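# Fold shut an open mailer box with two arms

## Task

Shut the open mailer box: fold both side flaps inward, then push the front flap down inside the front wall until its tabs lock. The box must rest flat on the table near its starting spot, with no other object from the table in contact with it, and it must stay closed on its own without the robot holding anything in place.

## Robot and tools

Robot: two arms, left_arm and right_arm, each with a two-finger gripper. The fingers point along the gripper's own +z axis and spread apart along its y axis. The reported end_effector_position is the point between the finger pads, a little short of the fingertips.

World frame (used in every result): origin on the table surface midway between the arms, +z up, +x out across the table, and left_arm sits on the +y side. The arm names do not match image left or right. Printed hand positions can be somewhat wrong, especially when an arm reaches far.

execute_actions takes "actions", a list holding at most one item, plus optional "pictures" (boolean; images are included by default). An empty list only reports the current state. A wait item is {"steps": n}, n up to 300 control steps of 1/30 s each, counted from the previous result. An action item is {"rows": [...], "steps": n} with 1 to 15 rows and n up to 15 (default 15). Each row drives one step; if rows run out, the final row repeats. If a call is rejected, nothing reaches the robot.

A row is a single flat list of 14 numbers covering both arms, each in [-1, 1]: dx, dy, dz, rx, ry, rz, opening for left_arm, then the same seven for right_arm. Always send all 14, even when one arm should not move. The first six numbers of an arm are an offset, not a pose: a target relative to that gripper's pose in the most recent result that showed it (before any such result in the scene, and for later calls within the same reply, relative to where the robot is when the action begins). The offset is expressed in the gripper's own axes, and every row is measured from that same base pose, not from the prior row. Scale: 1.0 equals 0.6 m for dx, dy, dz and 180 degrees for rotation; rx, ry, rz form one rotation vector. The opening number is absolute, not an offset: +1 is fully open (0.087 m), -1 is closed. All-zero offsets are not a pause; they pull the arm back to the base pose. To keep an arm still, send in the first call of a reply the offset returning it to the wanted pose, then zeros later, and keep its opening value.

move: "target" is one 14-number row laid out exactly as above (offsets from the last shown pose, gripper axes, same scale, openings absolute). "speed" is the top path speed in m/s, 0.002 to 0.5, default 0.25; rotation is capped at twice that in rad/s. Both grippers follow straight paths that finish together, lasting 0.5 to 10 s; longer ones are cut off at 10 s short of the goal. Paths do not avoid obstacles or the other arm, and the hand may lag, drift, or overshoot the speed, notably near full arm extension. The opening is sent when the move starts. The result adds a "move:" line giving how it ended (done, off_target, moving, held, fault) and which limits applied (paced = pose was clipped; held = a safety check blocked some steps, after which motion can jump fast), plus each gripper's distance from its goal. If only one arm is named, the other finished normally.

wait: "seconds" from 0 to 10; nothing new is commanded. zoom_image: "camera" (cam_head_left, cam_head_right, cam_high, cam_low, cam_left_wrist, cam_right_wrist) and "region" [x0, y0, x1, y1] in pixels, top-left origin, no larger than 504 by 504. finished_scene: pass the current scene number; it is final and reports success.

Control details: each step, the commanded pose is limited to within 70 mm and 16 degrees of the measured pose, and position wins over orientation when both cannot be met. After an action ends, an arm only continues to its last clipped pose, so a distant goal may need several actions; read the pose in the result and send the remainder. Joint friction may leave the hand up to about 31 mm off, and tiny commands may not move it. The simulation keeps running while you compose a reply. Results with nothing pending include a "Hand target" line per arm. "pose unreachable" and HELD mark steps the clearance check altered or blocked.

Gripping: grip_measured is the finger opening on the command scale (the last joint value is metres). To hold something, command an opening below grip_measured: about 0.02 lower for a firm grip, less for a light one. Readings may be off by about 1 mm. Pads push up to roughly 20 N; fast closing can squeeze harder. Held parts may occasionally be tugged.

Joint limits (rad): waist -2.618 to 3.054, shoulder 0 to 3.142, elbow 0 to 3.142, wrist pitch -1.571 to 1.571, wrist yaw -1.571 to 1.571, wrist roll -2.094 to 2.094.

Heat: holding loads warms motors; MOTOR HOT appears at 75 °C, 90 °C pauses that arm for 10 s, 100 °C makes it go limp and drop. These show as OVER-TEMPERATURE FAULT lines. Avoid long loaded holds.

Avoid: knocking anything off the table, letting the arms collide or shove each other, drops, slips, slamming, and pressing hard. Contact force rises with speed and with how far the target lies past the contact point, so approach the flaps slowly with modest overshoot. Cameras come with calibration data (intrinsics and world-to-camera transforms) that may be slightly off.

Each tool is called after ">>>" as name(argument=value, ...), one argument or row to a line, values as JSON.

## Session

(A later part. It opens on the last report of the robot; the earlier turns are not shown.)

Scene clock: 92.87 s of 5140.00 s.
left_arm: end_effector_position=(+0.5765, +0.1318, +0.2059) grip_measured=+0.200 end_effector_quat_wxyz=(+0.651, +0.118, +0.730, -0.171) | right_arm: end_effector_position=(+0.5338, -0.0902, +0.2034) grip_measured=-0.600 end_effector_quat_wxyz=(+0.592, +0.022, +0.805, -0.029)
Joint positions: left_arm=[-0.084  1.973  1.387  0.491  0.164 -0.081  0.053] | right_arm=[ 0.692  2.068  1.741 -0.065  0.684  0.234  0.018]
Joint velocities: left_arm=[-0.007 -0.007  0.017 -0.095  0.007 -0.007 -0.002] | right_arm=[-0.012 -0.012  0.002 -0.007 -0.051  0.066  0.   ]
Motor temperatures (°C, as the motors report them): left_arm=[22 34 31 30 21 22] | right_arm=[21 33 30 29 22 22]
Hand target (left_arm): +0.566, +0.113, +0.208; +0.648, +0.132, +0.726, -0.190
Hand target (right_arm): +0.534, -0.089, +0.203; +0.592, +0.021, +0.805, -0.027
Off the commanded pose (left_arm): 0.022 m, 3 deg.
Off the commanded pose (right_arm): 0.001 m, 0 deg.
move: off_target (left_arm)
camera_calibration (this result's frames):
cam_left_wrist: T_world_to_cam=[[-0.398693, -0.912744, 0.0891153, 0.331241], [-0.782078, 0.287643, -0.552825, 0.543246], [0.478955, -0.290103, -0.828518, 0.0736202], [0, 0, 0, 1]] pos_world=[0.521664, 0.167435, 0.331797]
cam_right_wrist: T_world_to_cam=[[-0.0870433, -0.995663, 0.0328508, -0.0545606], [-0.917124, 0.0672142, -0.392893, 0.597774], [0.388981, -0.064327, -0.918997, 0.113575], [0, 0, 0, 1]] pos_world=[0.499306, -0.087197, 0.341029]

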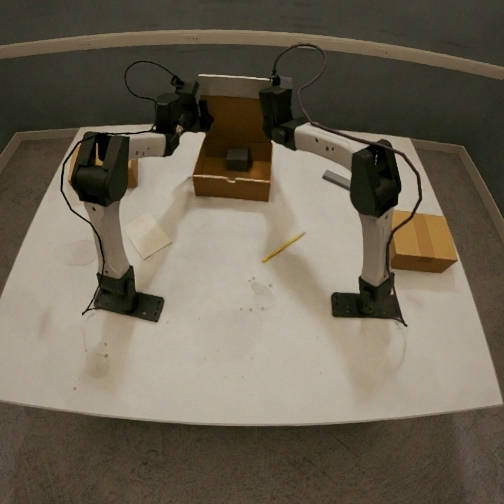

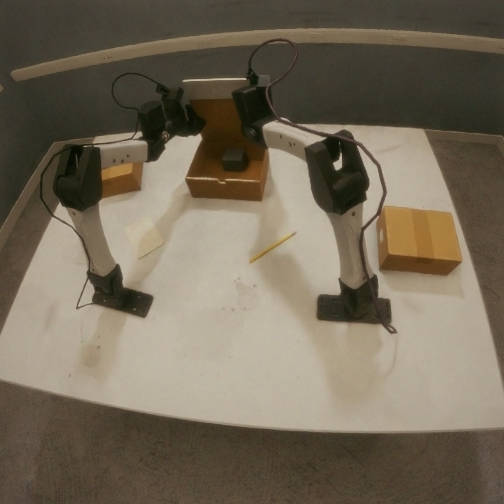

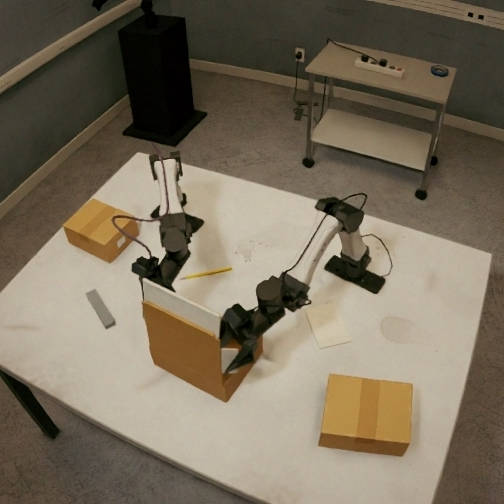

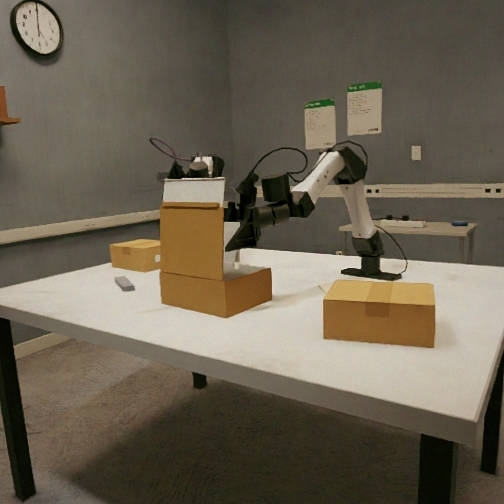

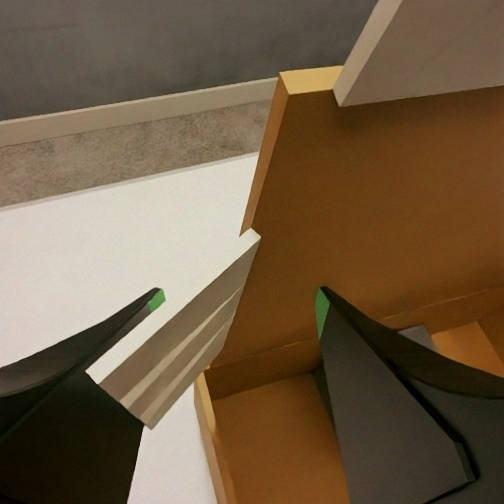

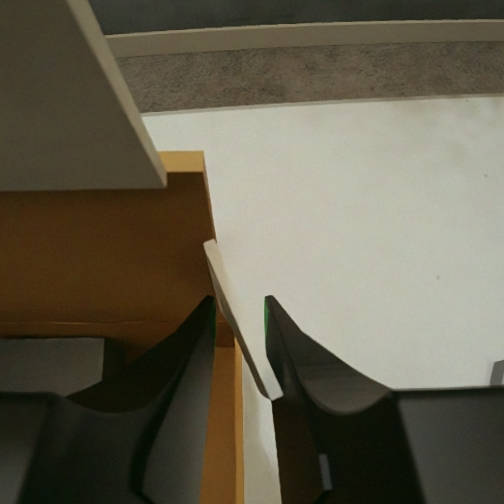

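>>> move(
  target=[0,-0.05,-0.04,0,0,0,0.2, 0,0,0,0,0,0,-0.6],
  speed=0.03,
)

Scene clock: 96.03 s of 5140.00 s.
left_arm: end_effector_position=(+0.5517, +0.1248, +0.2144) grip_measured=+0.200 end_effector_quat_wxyz=(+0.654, +0.110, +0.731, -0.159) | right_arm: end_effector_position=(+0.5338, -0.0902, +0.2035) grip_measured=-0.600 end_effector_quat_wxyz=(+0.592, +0.022, +0.805, -0.029)
Joint positions: left_arm=[-0.127  1.882  1.294  0.495  0.092 -0.081  0.052] | right_arm=[ 0.692  2.068  1.741 -0.065  0.685  0.234  0.018]
Joint velocities: left_arm=[ 0.002  0.002  0.012 -0.095 -0.007 -0.051 -0.   ] | right_arm=[ 0.002 -0.007 -0.002  0.007  0.007  0.007  0.001]
Motor temperatures (°C, as the motors report them): left_arm=[22 35 31 31 21 22] | right_arm=[21 34 30 29 22 22]
Hand target (left_arm): +0.543, +0.114, +0.212; +0.651, +0.117, +0.730, -0.171
Hand target (right_arm): +0.534, -0.090, +0.203; +0.592, +0.022, +0.805, -0.029
Off the commanded pose (left_arm): 0.014 m, 2 deg.
Off the commanded pose (right_arm): 0.000 m, 0 deg.
move: off_target (left_arm)
camera_calibration (this result's frames):
cam_left_wrist: T_world_to_cam=[[-0.373375, -0.924035, 0.0821641, 0.303131], [-0.787816, 0.269069, -0.554029, 0.536299], [0.489834, -0.271591, -0.828433, 0.0821683], [0, 0, 0, 1]] pos_world=[0.495438, 0.158118, 0.34029]
cam_right_wrist: T_world_to_cam=[[-0.0873971, -0.995628, 0.0329591, -0.0544558], [-0.917066, 0.0674917, -0.392982, 0.5978], [0.389039, -0.0645711, -0.918955, 0.113522], [0, 0, 0, 1]] pos_world=[0.499298, -0.087234, 0.341041]

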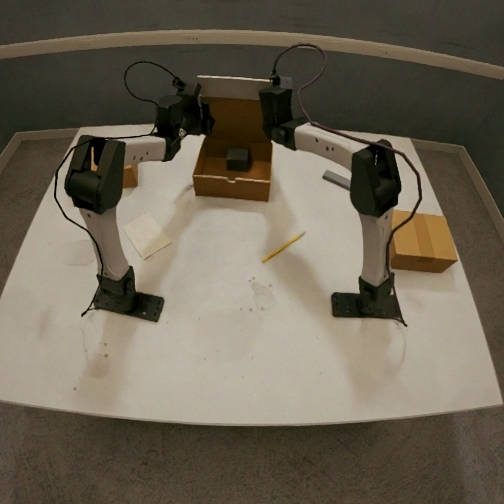

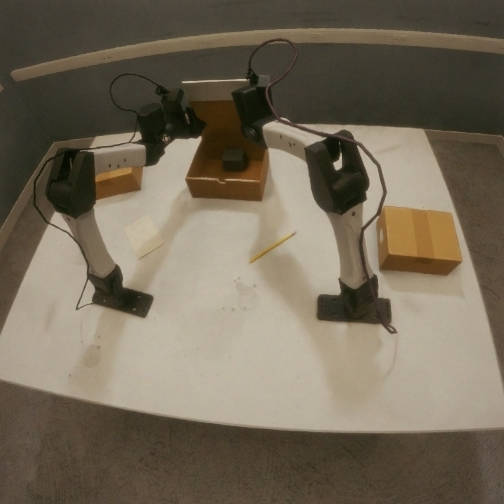

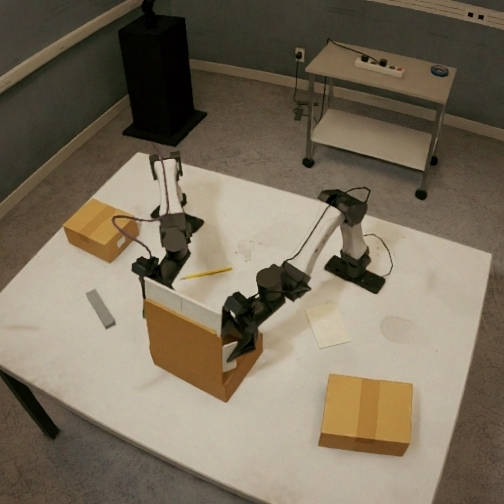

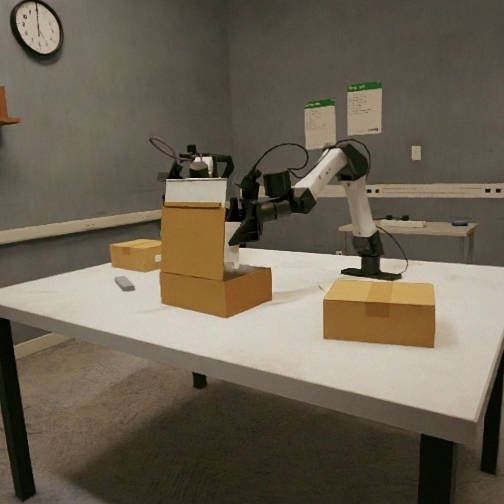

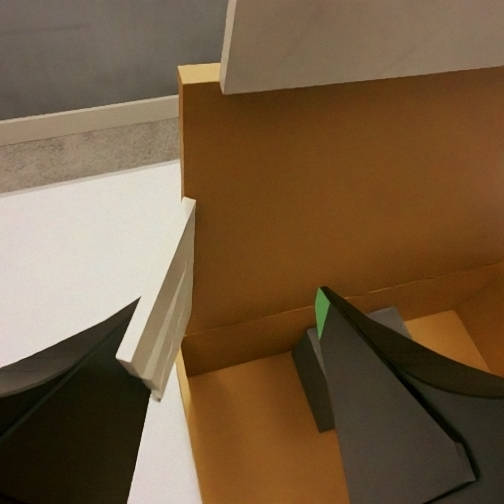

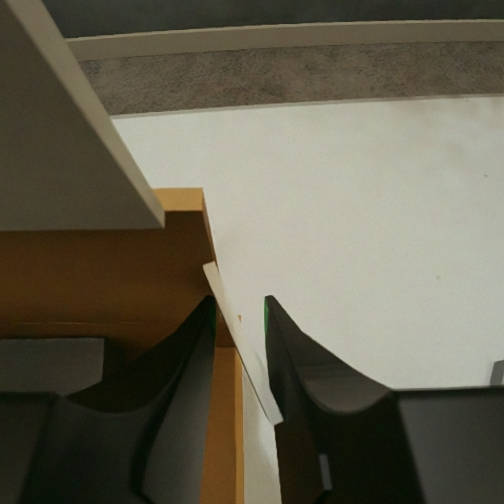

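>>> move(
  target=[0,-0.03,0,-0.13,0,0,-0.3, 0,0.045,-0.01,0,0,0,-0.6],
  speed=0.05,
)

Scene clock: 102.03 s of 5140.00 s.
left_arm: end_effector_position=(+0.5471, +0.1245, +0.2222) grip_measured=-0.300 end_effector_quat_wxyz=(+0.667, -0.038, +0.744, +0.003) | right_arm: end_effector_position=(+0.5339, -0.0878, +0.2045) grip_measured=-0.600 end_effector_quat_wxyz=(+0.592, +0.048, +0.803, -0.048)
Joint positions: left_arm=[-0.311  1.912  1.39   0.394 -0.531 -0.112  0.031] | right_arm=[ 0.712  2.106  1.807 -0.119  0.763  0.275  0.018]
Joint velocities: left_arm=[ 0.012 -0.002 -0.017  0.007 -0.022 -0.037  0.001] | right_arm=[-0.022 -0.007 -0.012  0.037 -0.037  0.022 -0.   ]
Motor temperatures (°C, as the motors report them): left_arm=[22 35 31 31 21 22] | right_arm=[21 34 31 29 22 22]
Hand target (left_arm): +0.545, +0.108, +0.216; +0.660, -0.027, +0.751, -0.009
Hand target (right_arm): +0.529, -0.064, +0.205; +0.593, +0.022, +0.804, -0.029
Off the commanded pose (left_arm): 0.018 m, 2 deg.
Off the commanded pose (right_arm): 0.025 m, 4 deg.
move: off_target (left_arm, right_arm)
camera_calibration (this result's frames):
cam_left_wrist: T_world_to_cam=[[0.0553099, -0.997675, 0.0398116, 0.0845894], [-0.838101, -0.0680616, -0.541253, 0.603731], [0.542704, -0.00342954, -0.839917, 0.031062], [0, 0, 0, 1]] pos_world=[0.484451, 0.12559, 0.349493]
cam_right_wrist: T_world_to_cam=[[-0.151331, -0.987941, 0.0327435, -0.0172265], [-0.909601, 0.126212, -0.395848, 0.599958], [0.386942, -0.0896878, -0.917732, 0.113189], [0, 0, 0, 1]] pos_world=[0.499318, -0.0825888, 0.341933]

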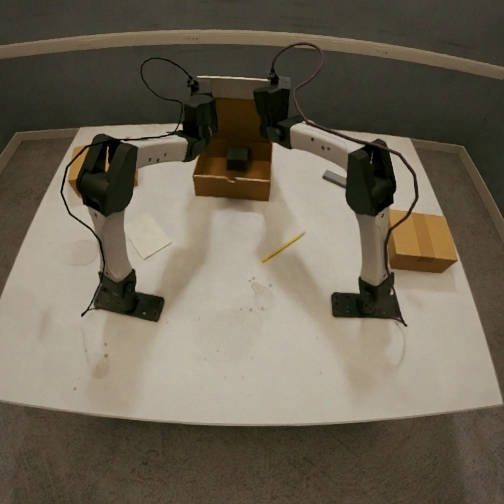

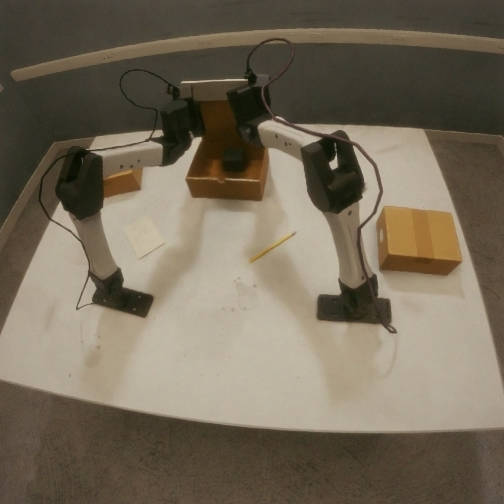

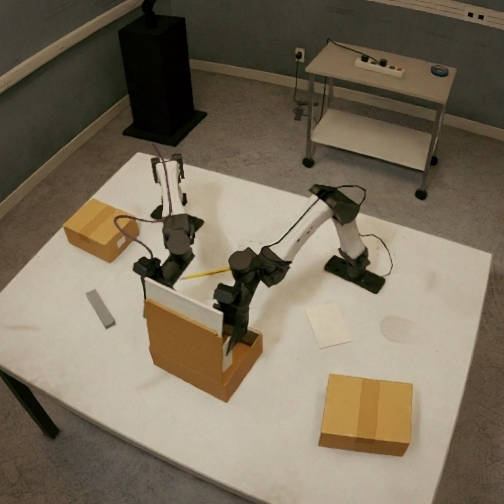

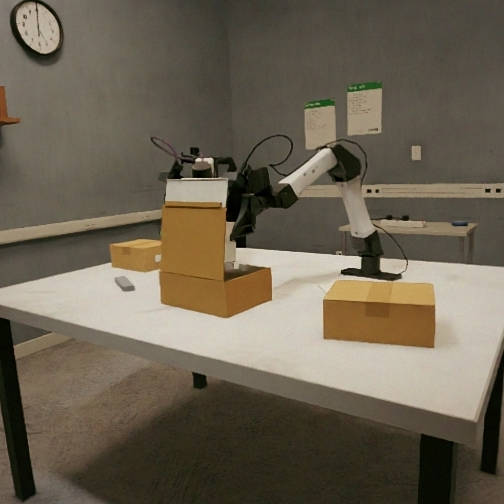

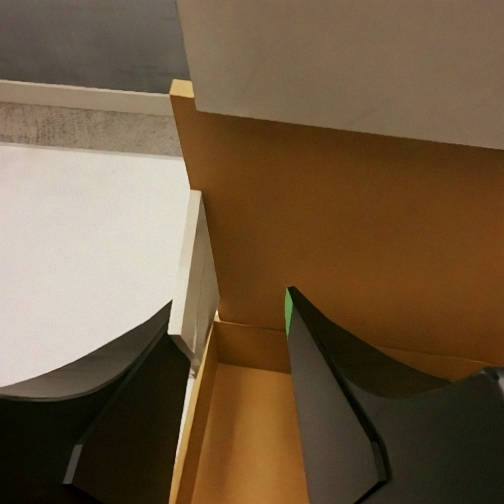

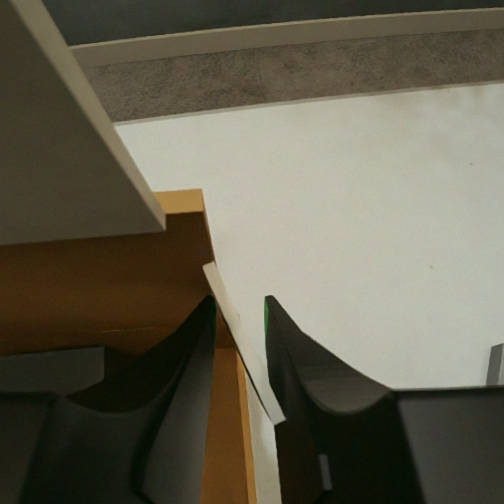

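>>> move(
  target=[0,-0.03,-0.02,0,0,0,-0.75, 0,0.03,-0.03,0,0,0,-0.9],
  speed=0.03,
)

Scene clock: 106.77 s of 5140.00 s.
left_arm: end_effector_position=(+0.5425, +0.1281, +0.2222) grip_measured=-0.750 end_effector_quat_wxyz=(+0.667, -0.056, +0.742, +0.027) | right_arm: end_effector_position=(+0.5264, -0.0817, +0.2045) grip_measured=-0.899 end_effector_quat_wxyz=(+0.595, +0.077, +0.799, -0.044)
Joint positions: left_arm=[-0.331  1.912  1.39   0.388 -0.611 -0.111  0.011] | right_arm=[ 0.736  2.106  1.807 -0.133  0.814  0.345  0.004]
Joint velocities: left_arm=[-0.007 -0.012 -0.012  0.022 -0.022  0.007  0.001] | right_arm=[ 0.007 -0.012 -0.002 -0.051 -0.051 -0.007 -0.001]
Motor temperatures (°C, as the motors report them): left_arm=[22 36 32 31 21 22] | right_arm=[21 34 31 29 22 22]
Hand target (left_arm): +0.536, +0.106, +0.225; +0.667, -0.038, +0.744, +0.002
Hand target (right_arm): +0.519, -0.068, +0.209; +0.594, +0.048, +0.802, -0.048
Off the commanded pose (left_arm): 0.023 m, 4 deg.
Off the commanded pose (right_arm): 0.017 m, 3 deg.
After step 90, 0.67 s passed at rest.
move: off_target (left_arm, right_arm)
camera_calibration (this result's frames):
cam_left_wrist: T_world_to_cam=[[0.114927, -0.992989, 0.0276361, 0.0582214], [-0.832482, -0.111455, -0.542727, 0.60291], [0.542002, 0.0393674, -0.839455, 0.0283525], [0, 0, 0, 1]] pos_world=[0.479853, 0.123894, 0.349407]
cam_right_wrist: T_world_to_cam=[[-0.192895, -0.981173, -0.00954671, 0.0187259], [-0.89813, 0.18047, -0.40099, 0.591739], [0.395163, -0.0687745, -0.916033, 0.11371], [0, 0, 0, 1]] pos_world=[0.490137, -0.0805976, 0.341621]

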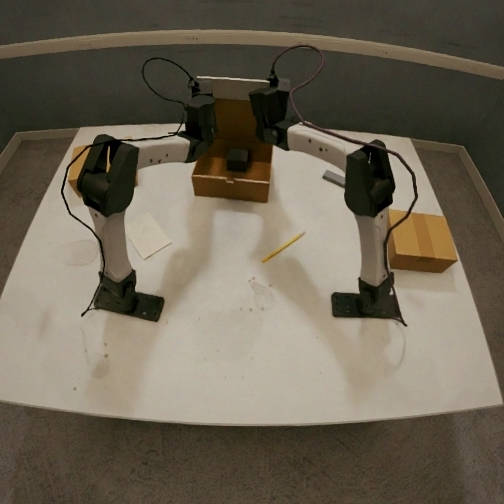

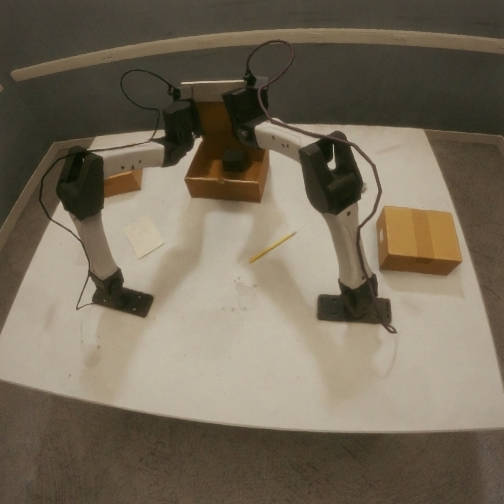

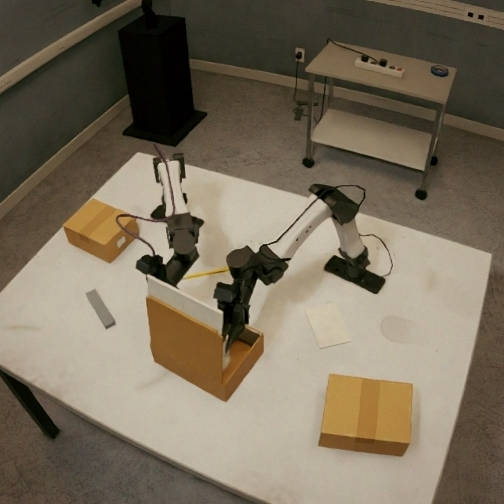

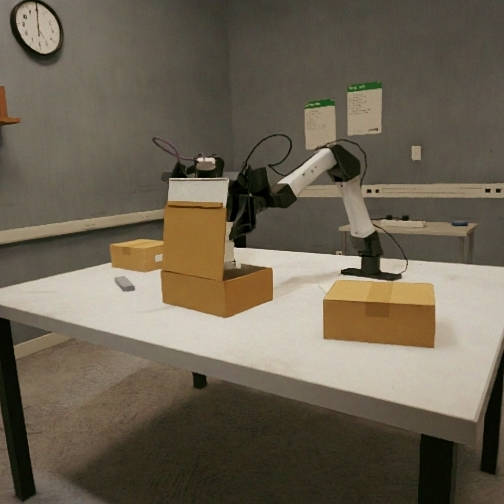

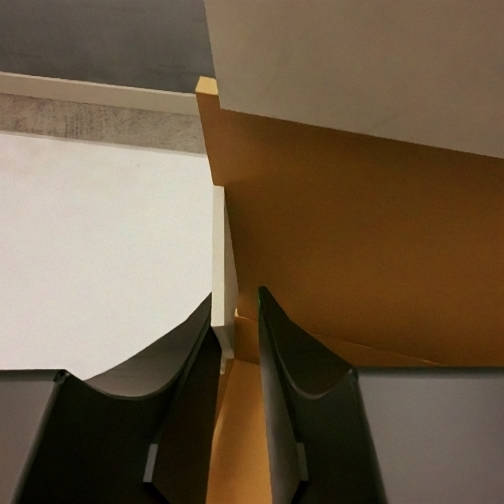

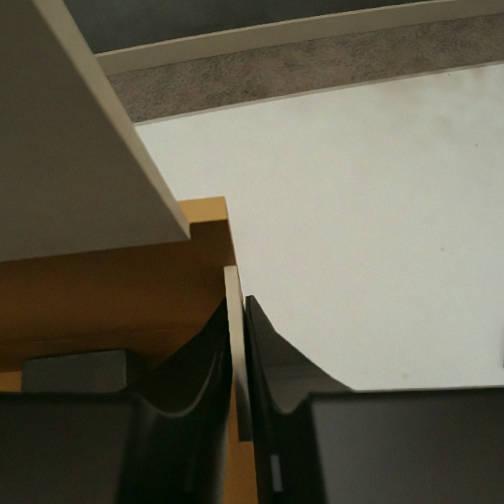

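>>> move(
  target=[0.057,-0.01,-0.085,0,-0.14,0,-0.92, 0.055,0.01,-0.052,0,-0.14,0,-0.92],
  speed=0.04,
)

Scene clock: 115.97 s of 5140.00 s.
left_arm: end_effector_position=(+0.4947, +0.1275, +0.2058) grip_measured=-0.920 end_effector_quat_wxyz=(+0.814, -0.073, +0.573, +0.053) | right_arm: end_effector_position=(+0.4937, -0.0789, +0.1907) grip_measured=-0.919 end_effector_quat_wxyz=(+0.754, +0.085, +0.647, -0.072)
Joint positions: left_arm=[-0.432  2.089  1.002  1.552 -0.735  0.263  0.004] | right_arm=[ 0.842  2.167  1.306  1.142  1.004 -0.203  0.004]
Joint velocities: left_arm=[-0.012  0.012 -0.022  0.022 -0.066 -0.066 -0.001] | right_arm=[-0.002 -0.012 -0.012 -0.007 -0.051  0.022  0.   ]
Motor temperatures (°C, as the motors report them): left_arm=[22 37 32 31 21 22] | right_arm=[21 35 31 29 22 22]
Hand target (left_arm): +0.489, +0.114, +0.194; +0.812, -0.051, +0.579, +0.042
Hand target (right_arm): +0.490, -0.068, +0.183; +0.756, +0.065, +0.648, -0.063
Off the commanded pose (left_arm): 0.018 m, 3 deg.
Off the commanded pose (right_arm): 0.014 m, 3 deg.
joint sent to its limit (left arm) — the command would take joint 4 (wrist pitch) past its upper limit, so that joint was sent only as far as its limit.
After step 90, 0.07 s passed at rest.
move: off_target (left_arm, right_arm)
camera_calibration (this result's frames):
cam_left_wrist: T_world_to_cam=[[0.168741, -0.984463, 0.048578, 0.0314968], [-0.507714, -0.129056, -0.851805, 0.459416], [0.844839, 0.11907, -0.521603, -0.184838], [0, 0, 0, 1]] pos_world=[0.384096, 0.112307, 0.293391]
cam_right_wrist: T_world_to_cam=[[-0.238068, -0.970721, -0.0319938, 0.0424986], [-0.632847, 0.180024, -0.753058, 0.492485], [0.736769, -0.159031, -0.657176, -0.110889], [0, 0, 0, 1]] pos_world=[0.403485, -0.0650398, 0.299356]

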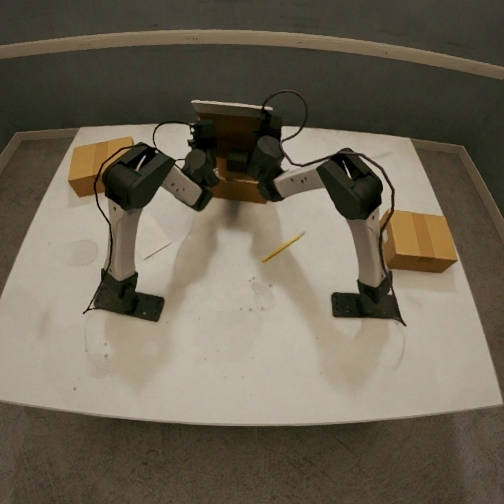

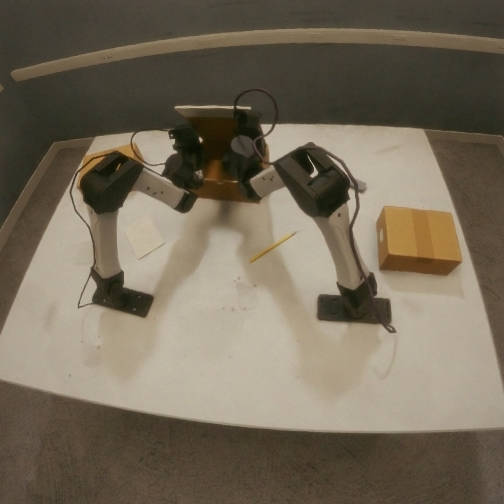

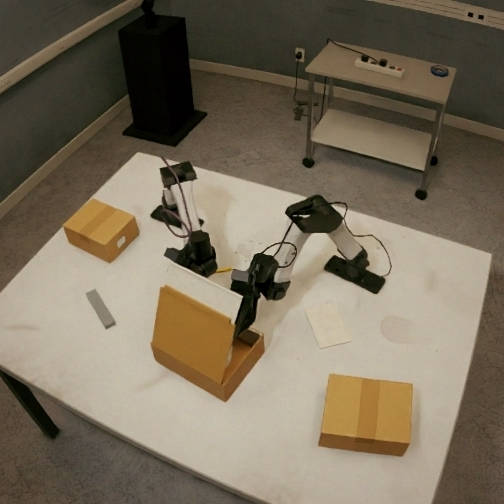

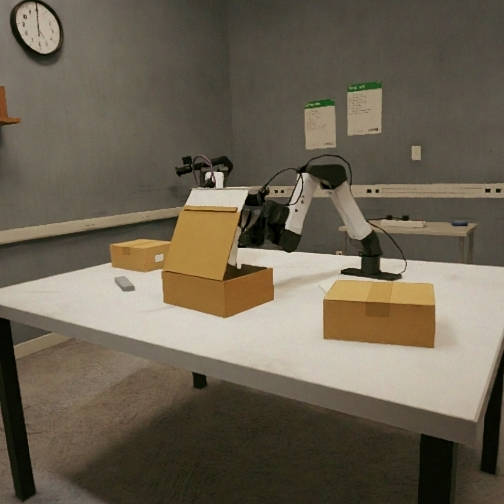

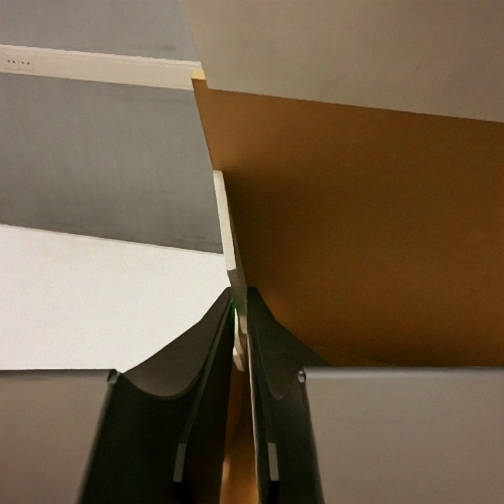

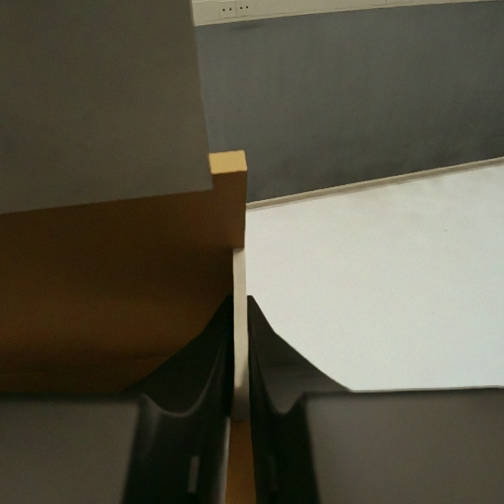

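>>> move(
  target=[0.055,-0.015,-0.05,0,0,0,-0.92, 0.055,0.015,-0.058,0,-0.07,0,-0.92],
  speed=0.03,
)

>>> zoom_image(
  camera="cam_low",
  region=[140, 170, 320, 330],
)

Scene clock: 122.47 s of 5140.00 s.
left_arm: end_effector_position=(+0.4829, +0.1263, +0.1879) grip_measured=-0.919 end_effector_quat_wxyz=(+0.801, -0.101, +0.587, +0.056) | right_arm: end_effector_position=(+0.4758, -0.0762, +0.1745) grip_measured=-0.919 end_effector_quat_wxyz=(+0.791, +0.097, +0.599, -0.080)
Joint positions: left_arm=[-0.466  2.104  0.974  1.572 -0.824  0.234  0.004] | right_arm=[ 0.883  2.308  1.28   1.57   1.034 -0.417  0.004]
Joint velocities: left_arm=[ 0.002 -0.027 -0.012 -0.037 -0.007 -0.007  0.   ] | right_arm=[ 0.002  0.007 -0.017  0.007 -0.037  0.007  0.   ]
Motor temperatures (°C, as the motors report them): left_arm=[22 36 31 31 21 22] | right_arm=[21 35 30 29 22 22]
Hand target (left_arm): +0.479, +0.113, +0.166; +0.793, -0.073, +0.603, +0.048
Hand target (right_arm): +0.468, -0.062, +0.155; +0.787, +0.070, +0.609, -0.070
Off the commanded pose (left_arm): 0.026 m, 4 deg.
Off the commanded pose (right_arm): 0.027 m, 6 deg.
joint sent to its limit (left arm) — the command would take joint 4 (wrist pitch) past its upper limit, so that joint was sent only as far as its limit.
joint sent to its limit (right arm) — the command would take joint 4 (wrist pitch) past its upper limit, so that joint was sent only as far as its limit.
move: off_target (left_arm, right_arm)
camera_calibration (this result's frames):
cam_left_wrist: T_world_to_cam=[[0.206578, -0.974565, 0.0868813, 0.00647667], [-0.530992, -0.18625, -0.826655, 0.451751], [0.821811, 0.124636, -0.555961, -0.167233], [0, 0, 0, 1]] pos_world=[0.375972, 0.111294, 0.279904]
cam_right_wrist: T_world_to_cam=[[-0.263003, -0.963047, -0.0580493, 0.0573235], [-0.532264, 0.195015, -0.823811, 0.434128], [0.804689, -0.185767, -0.563885, -0.158654], [0, 0, 0, 1]] pos_world=[0.373815, -0.058929, 0.271504]

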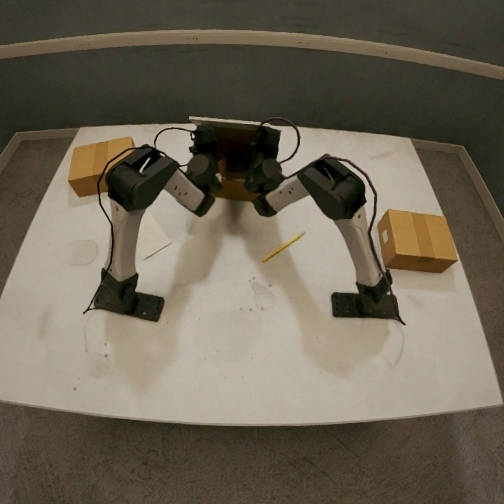

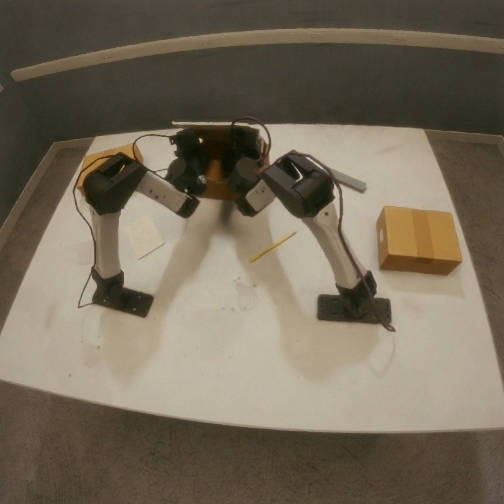

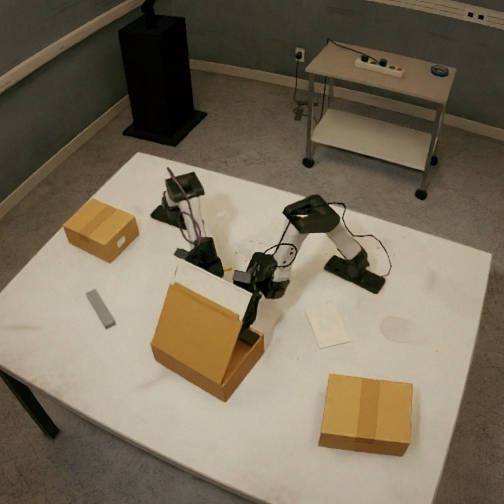

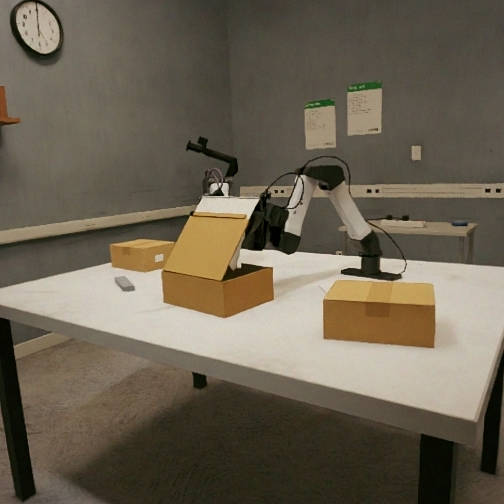

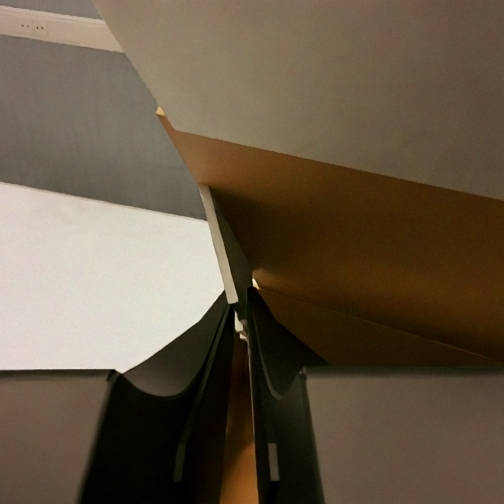

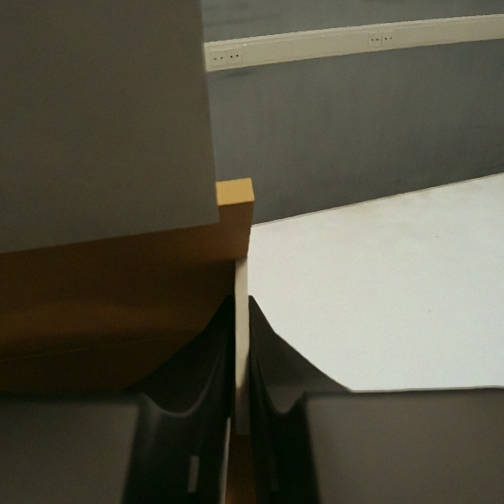

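Region (140, 170, 320, 330) of cam_low's 504x504 image, scaled by 2.800, with more detail than that image has.

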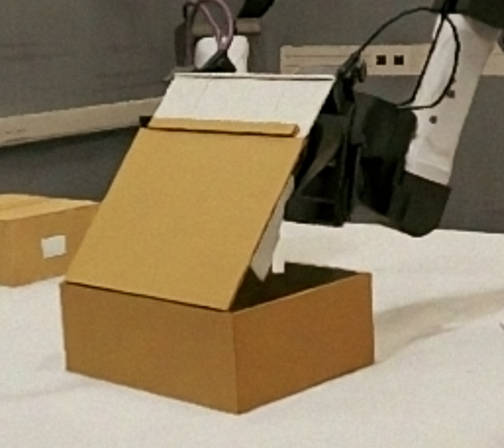

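>>> move(
  target=[-0.01,-0.02,-0.03,0,0,0,-0.8, -0.016,0.015,-0.055,0,0,0,-0.8],
  speed=0.03,
)

>>> zoom_image(
  camera="cam_low",
  region=[140, 170, 320, 330],
)

Scene clock: 125.80 s of 5140.00 s.
left_arm: end_effector_position=(+0.4724, +0.1211, +0.1889) grip_measured=-0.800 end_effector_quat_wxyz=(+0.795, -0.115, +0.591, +0.066) | right_arm: end_effector_position=(+0.4530, -0.0673, +0.1660) grip_measured=-0.800 end_effector_quat_wxyz=(+0.776, +0.106, +0.616, -0.088)
Joint positions: left_arm=[-0.504  2.092  0.974  1.572 -0.896  0.253  0.009] | right_arm=[ 0.94   2.294  1.255  1.568  1.124 -0.429  0.009]
Joint velocities: left_arm=[-0.017 -0.012  0.002  0.037  0.037  0.007 -0.001] | right_arm=[ 0.002 -0.002  0.007 -0.037 -0.051  0.037 -0.   ]
Motor temperatures (°C, as the motors report them): left_arm=[22 36 31 31 21 22] | right_arm=[21 35 30 28 22 22]
Hand target (left_arm): +0.467, +0.111, +0.190; +0.797, -0.101, +0.593, +0.055
Hand target (right_arm): +0.445, -0.059, +0.176; +0.781, +0.095, +0.613, -0.075
Off the commanded pose (left_arm): 0.012 m, 2 deg.
Off the commanded pose (right_arm): 0.015 m, 3 deg.
joint sent to its limit (left arm) — the command would take joint 4 (wrist pitch) past its upper limit, so that joint was sent only as far as its limit.
joint sent to its limit (right arm) — the command would take joint 4 (wrist pitch) past its upper limit, so that joint was sent only as far as its limit.
move: off_target (left_arm, right_arm)
camera_calibration (this result's frames):
cam_left_wrist: T_world_to_cam=[[0.239117, -0.966081, 0.0975175, -0.0148717], [-0.53631, -0.215126, -0.816145, 0.450078], [0.809441, 0.142855, -0.56956, -0.1512], [0, 0, 0, 1]] pos_world=[0.367325, 0.104056, 0.282661]
cam_right_wrist: T_world_to_cam=[[-0.287563, -0.956242, -0.0539315, 0.0702757], [-0.564691, 0.214758, -0.796871, 0.424819], [0.773584, -0.198696, -0.601738, -0.123935], [0, 0, 0, 1]] pos_world=[0.355974, -0.0486578, 0.267739]

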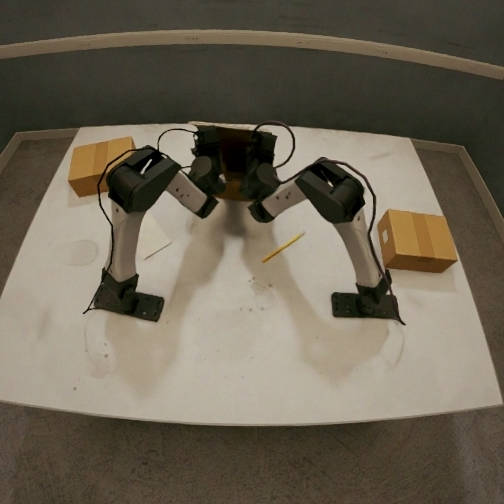

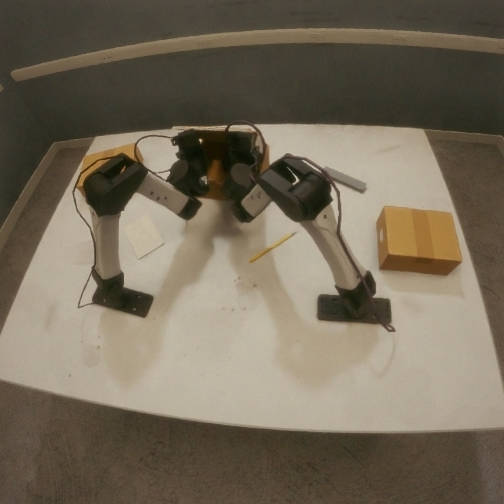

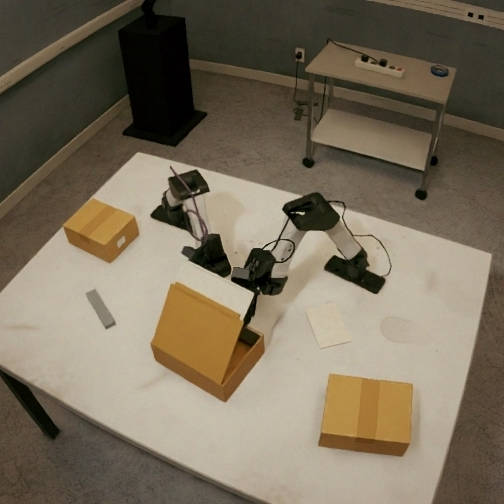

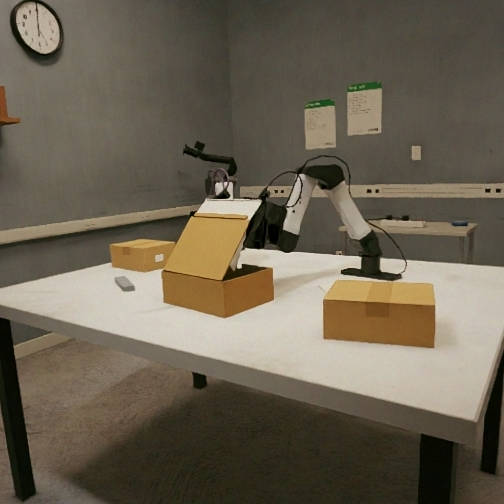

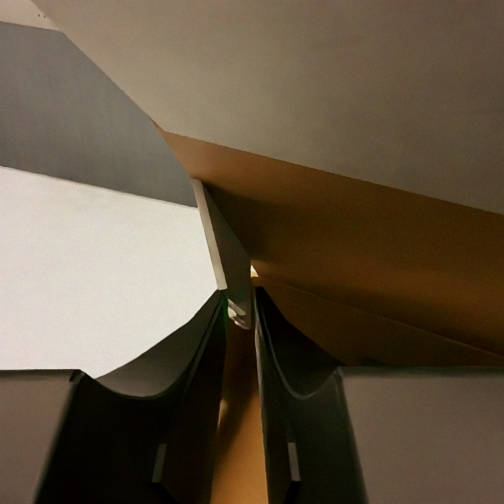

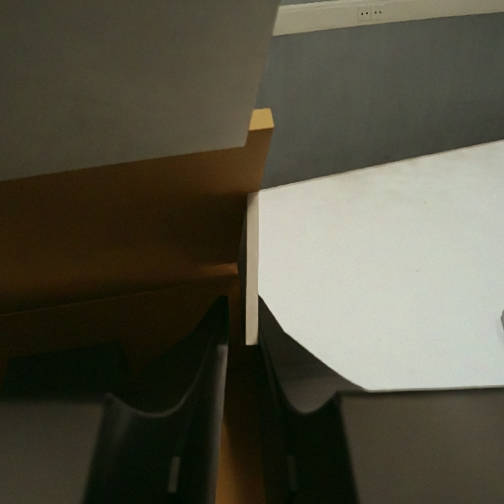

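Region (140, 170, 320, 330) of cam_low's 504x504 image, scaled by 2.800, with more detail than that image has.

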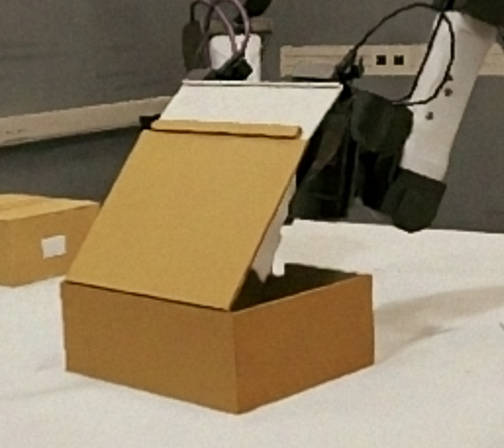

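>>> move(
  target=[0,-0.035,0.01,0.28,0,-0.15,0, 0,0.035,0.01,-0.28,0,0.15,0],
  speed=0.08,
)

>>> zoom_image(
  camera="cam_low",
  region=[140, 170, 320, 330],
)

Scene clock: 135.50 s of 5140.00 s.
left_arm: end_effector_position=(+0.4774, +0.1012, +0.1978) grip_measured=+0.000 end_effector_quat_wxyz=(+0.743, +0.114, +0.557, -0.353) | right_arm: end_effector_position=(+0.4676, -0.0543, +0.1664) grip_measured=+0.000 end_effector_quat_wxyz=(+0.743, -0.088, +0.573, +0.336)
Joint positions: left_arm=[-0.108  2.03   0.843  1.572  0.343 -0.377  0.044] | right_arm=[ 0.602  2.154  0.918  1.57  -0.019  0.279  0.044]
Joint velocities: left_arm=[-0.007  0.012 -0.007 -0.022  0.066 -0.022 -0.   ] | right_arm=[-0.007  0.007  0.002  0.007 -0.081 -0.007  0.   ]
Motor temperatures (°C, as the motors report them): left_arm=[22 37 30 31 21 22] | right_arm=[21 37 29 28 22 22]
Hand target (left_arm): +0.482, +0.103, +0.193; +0.741, +0.112, +0.560, -0.354
Hand target (right_arm): +0.463, -0.048, +0.167; +0.735, -0.097, +0.571, +0.352
Off the commanded pose (left_arm): 0.008 m, 5 deg.
Off the commanded pose (right_arm): 0.007 m, 3 deg.
joint sent to its limit (left arm) — the command would take joint 4 (wrist pitch) past its upper limit, so that joint was sent only as far as its limit.
joint sent to its limit (right arm) — the command would take joint 4 (wrist pitch) past its upper limit, so that joint was sent only as far as its limit.
After step 90, 0.03 s passed at rest.
move: off_target (left_arm, right_arm)
camera_calibration (this result's frames):
cam_left_wrist: T_world_to_cam=[[-0.653057, -0.726072, 0.21526, 0.342125], [-0.492108, 0.190808, -0.849366, 0.400092], [0.575627, -0.660615, -0.481914, 0.0282449], [0, 0, 0, 1]] pos_world=[0.404057, 0.190726, 0.27979]
cam_right_wrist: T_world_to_cam=[[0.582599, -0.771669, -0.255159, -0.276479], [-0.533143, -0.125884, -0.836607, 0.403912], [0.613463, 0.623443, -0.48475, -0.0323275], [0, 0, 0, 1]] pos_world=[0.396251, -0.142349, 0.251699]

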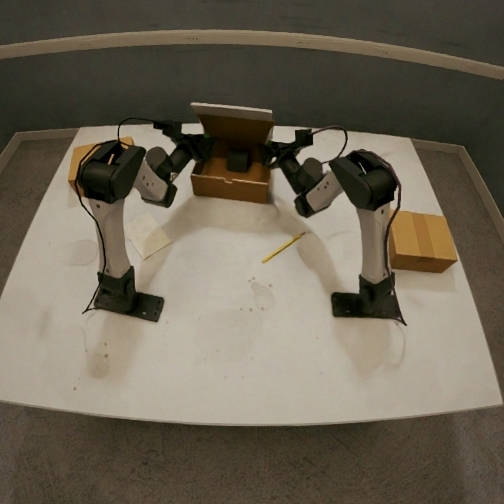

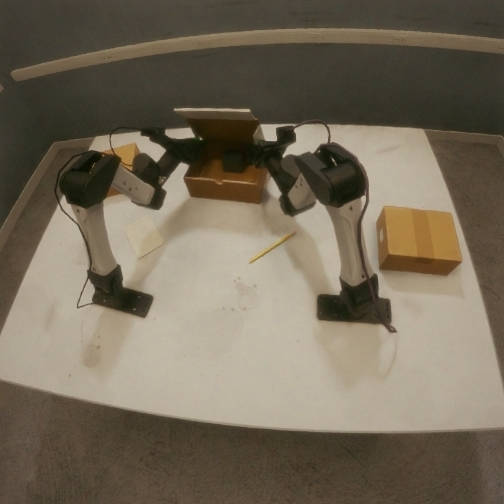

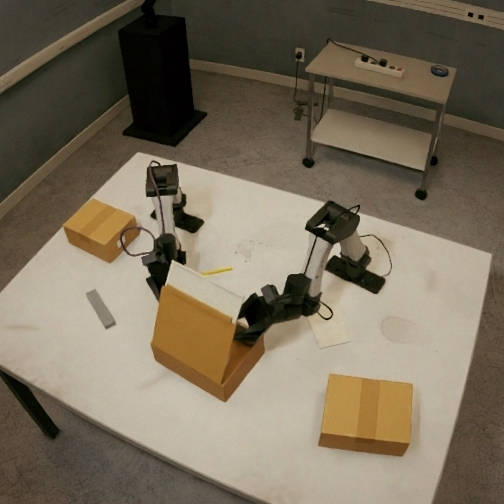

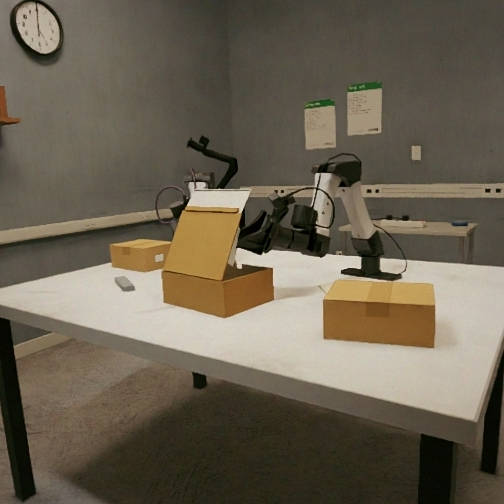

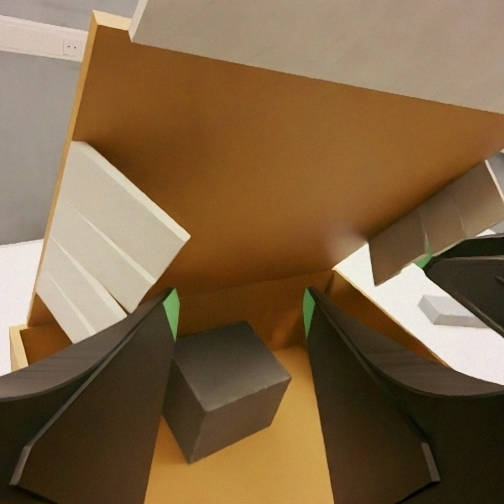

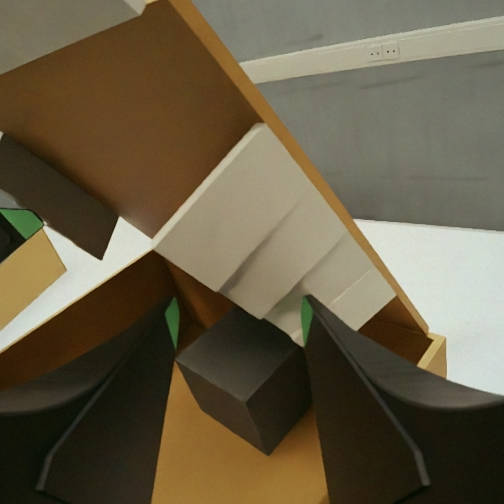

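Region (140, 170, 320, 330) of cam_low's 504x504 image, scaled by 2.800, with more detail than that image has.

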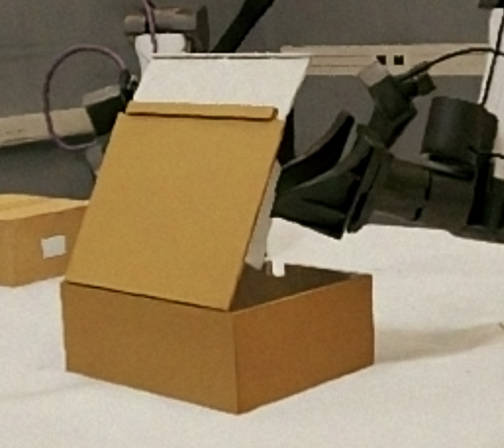

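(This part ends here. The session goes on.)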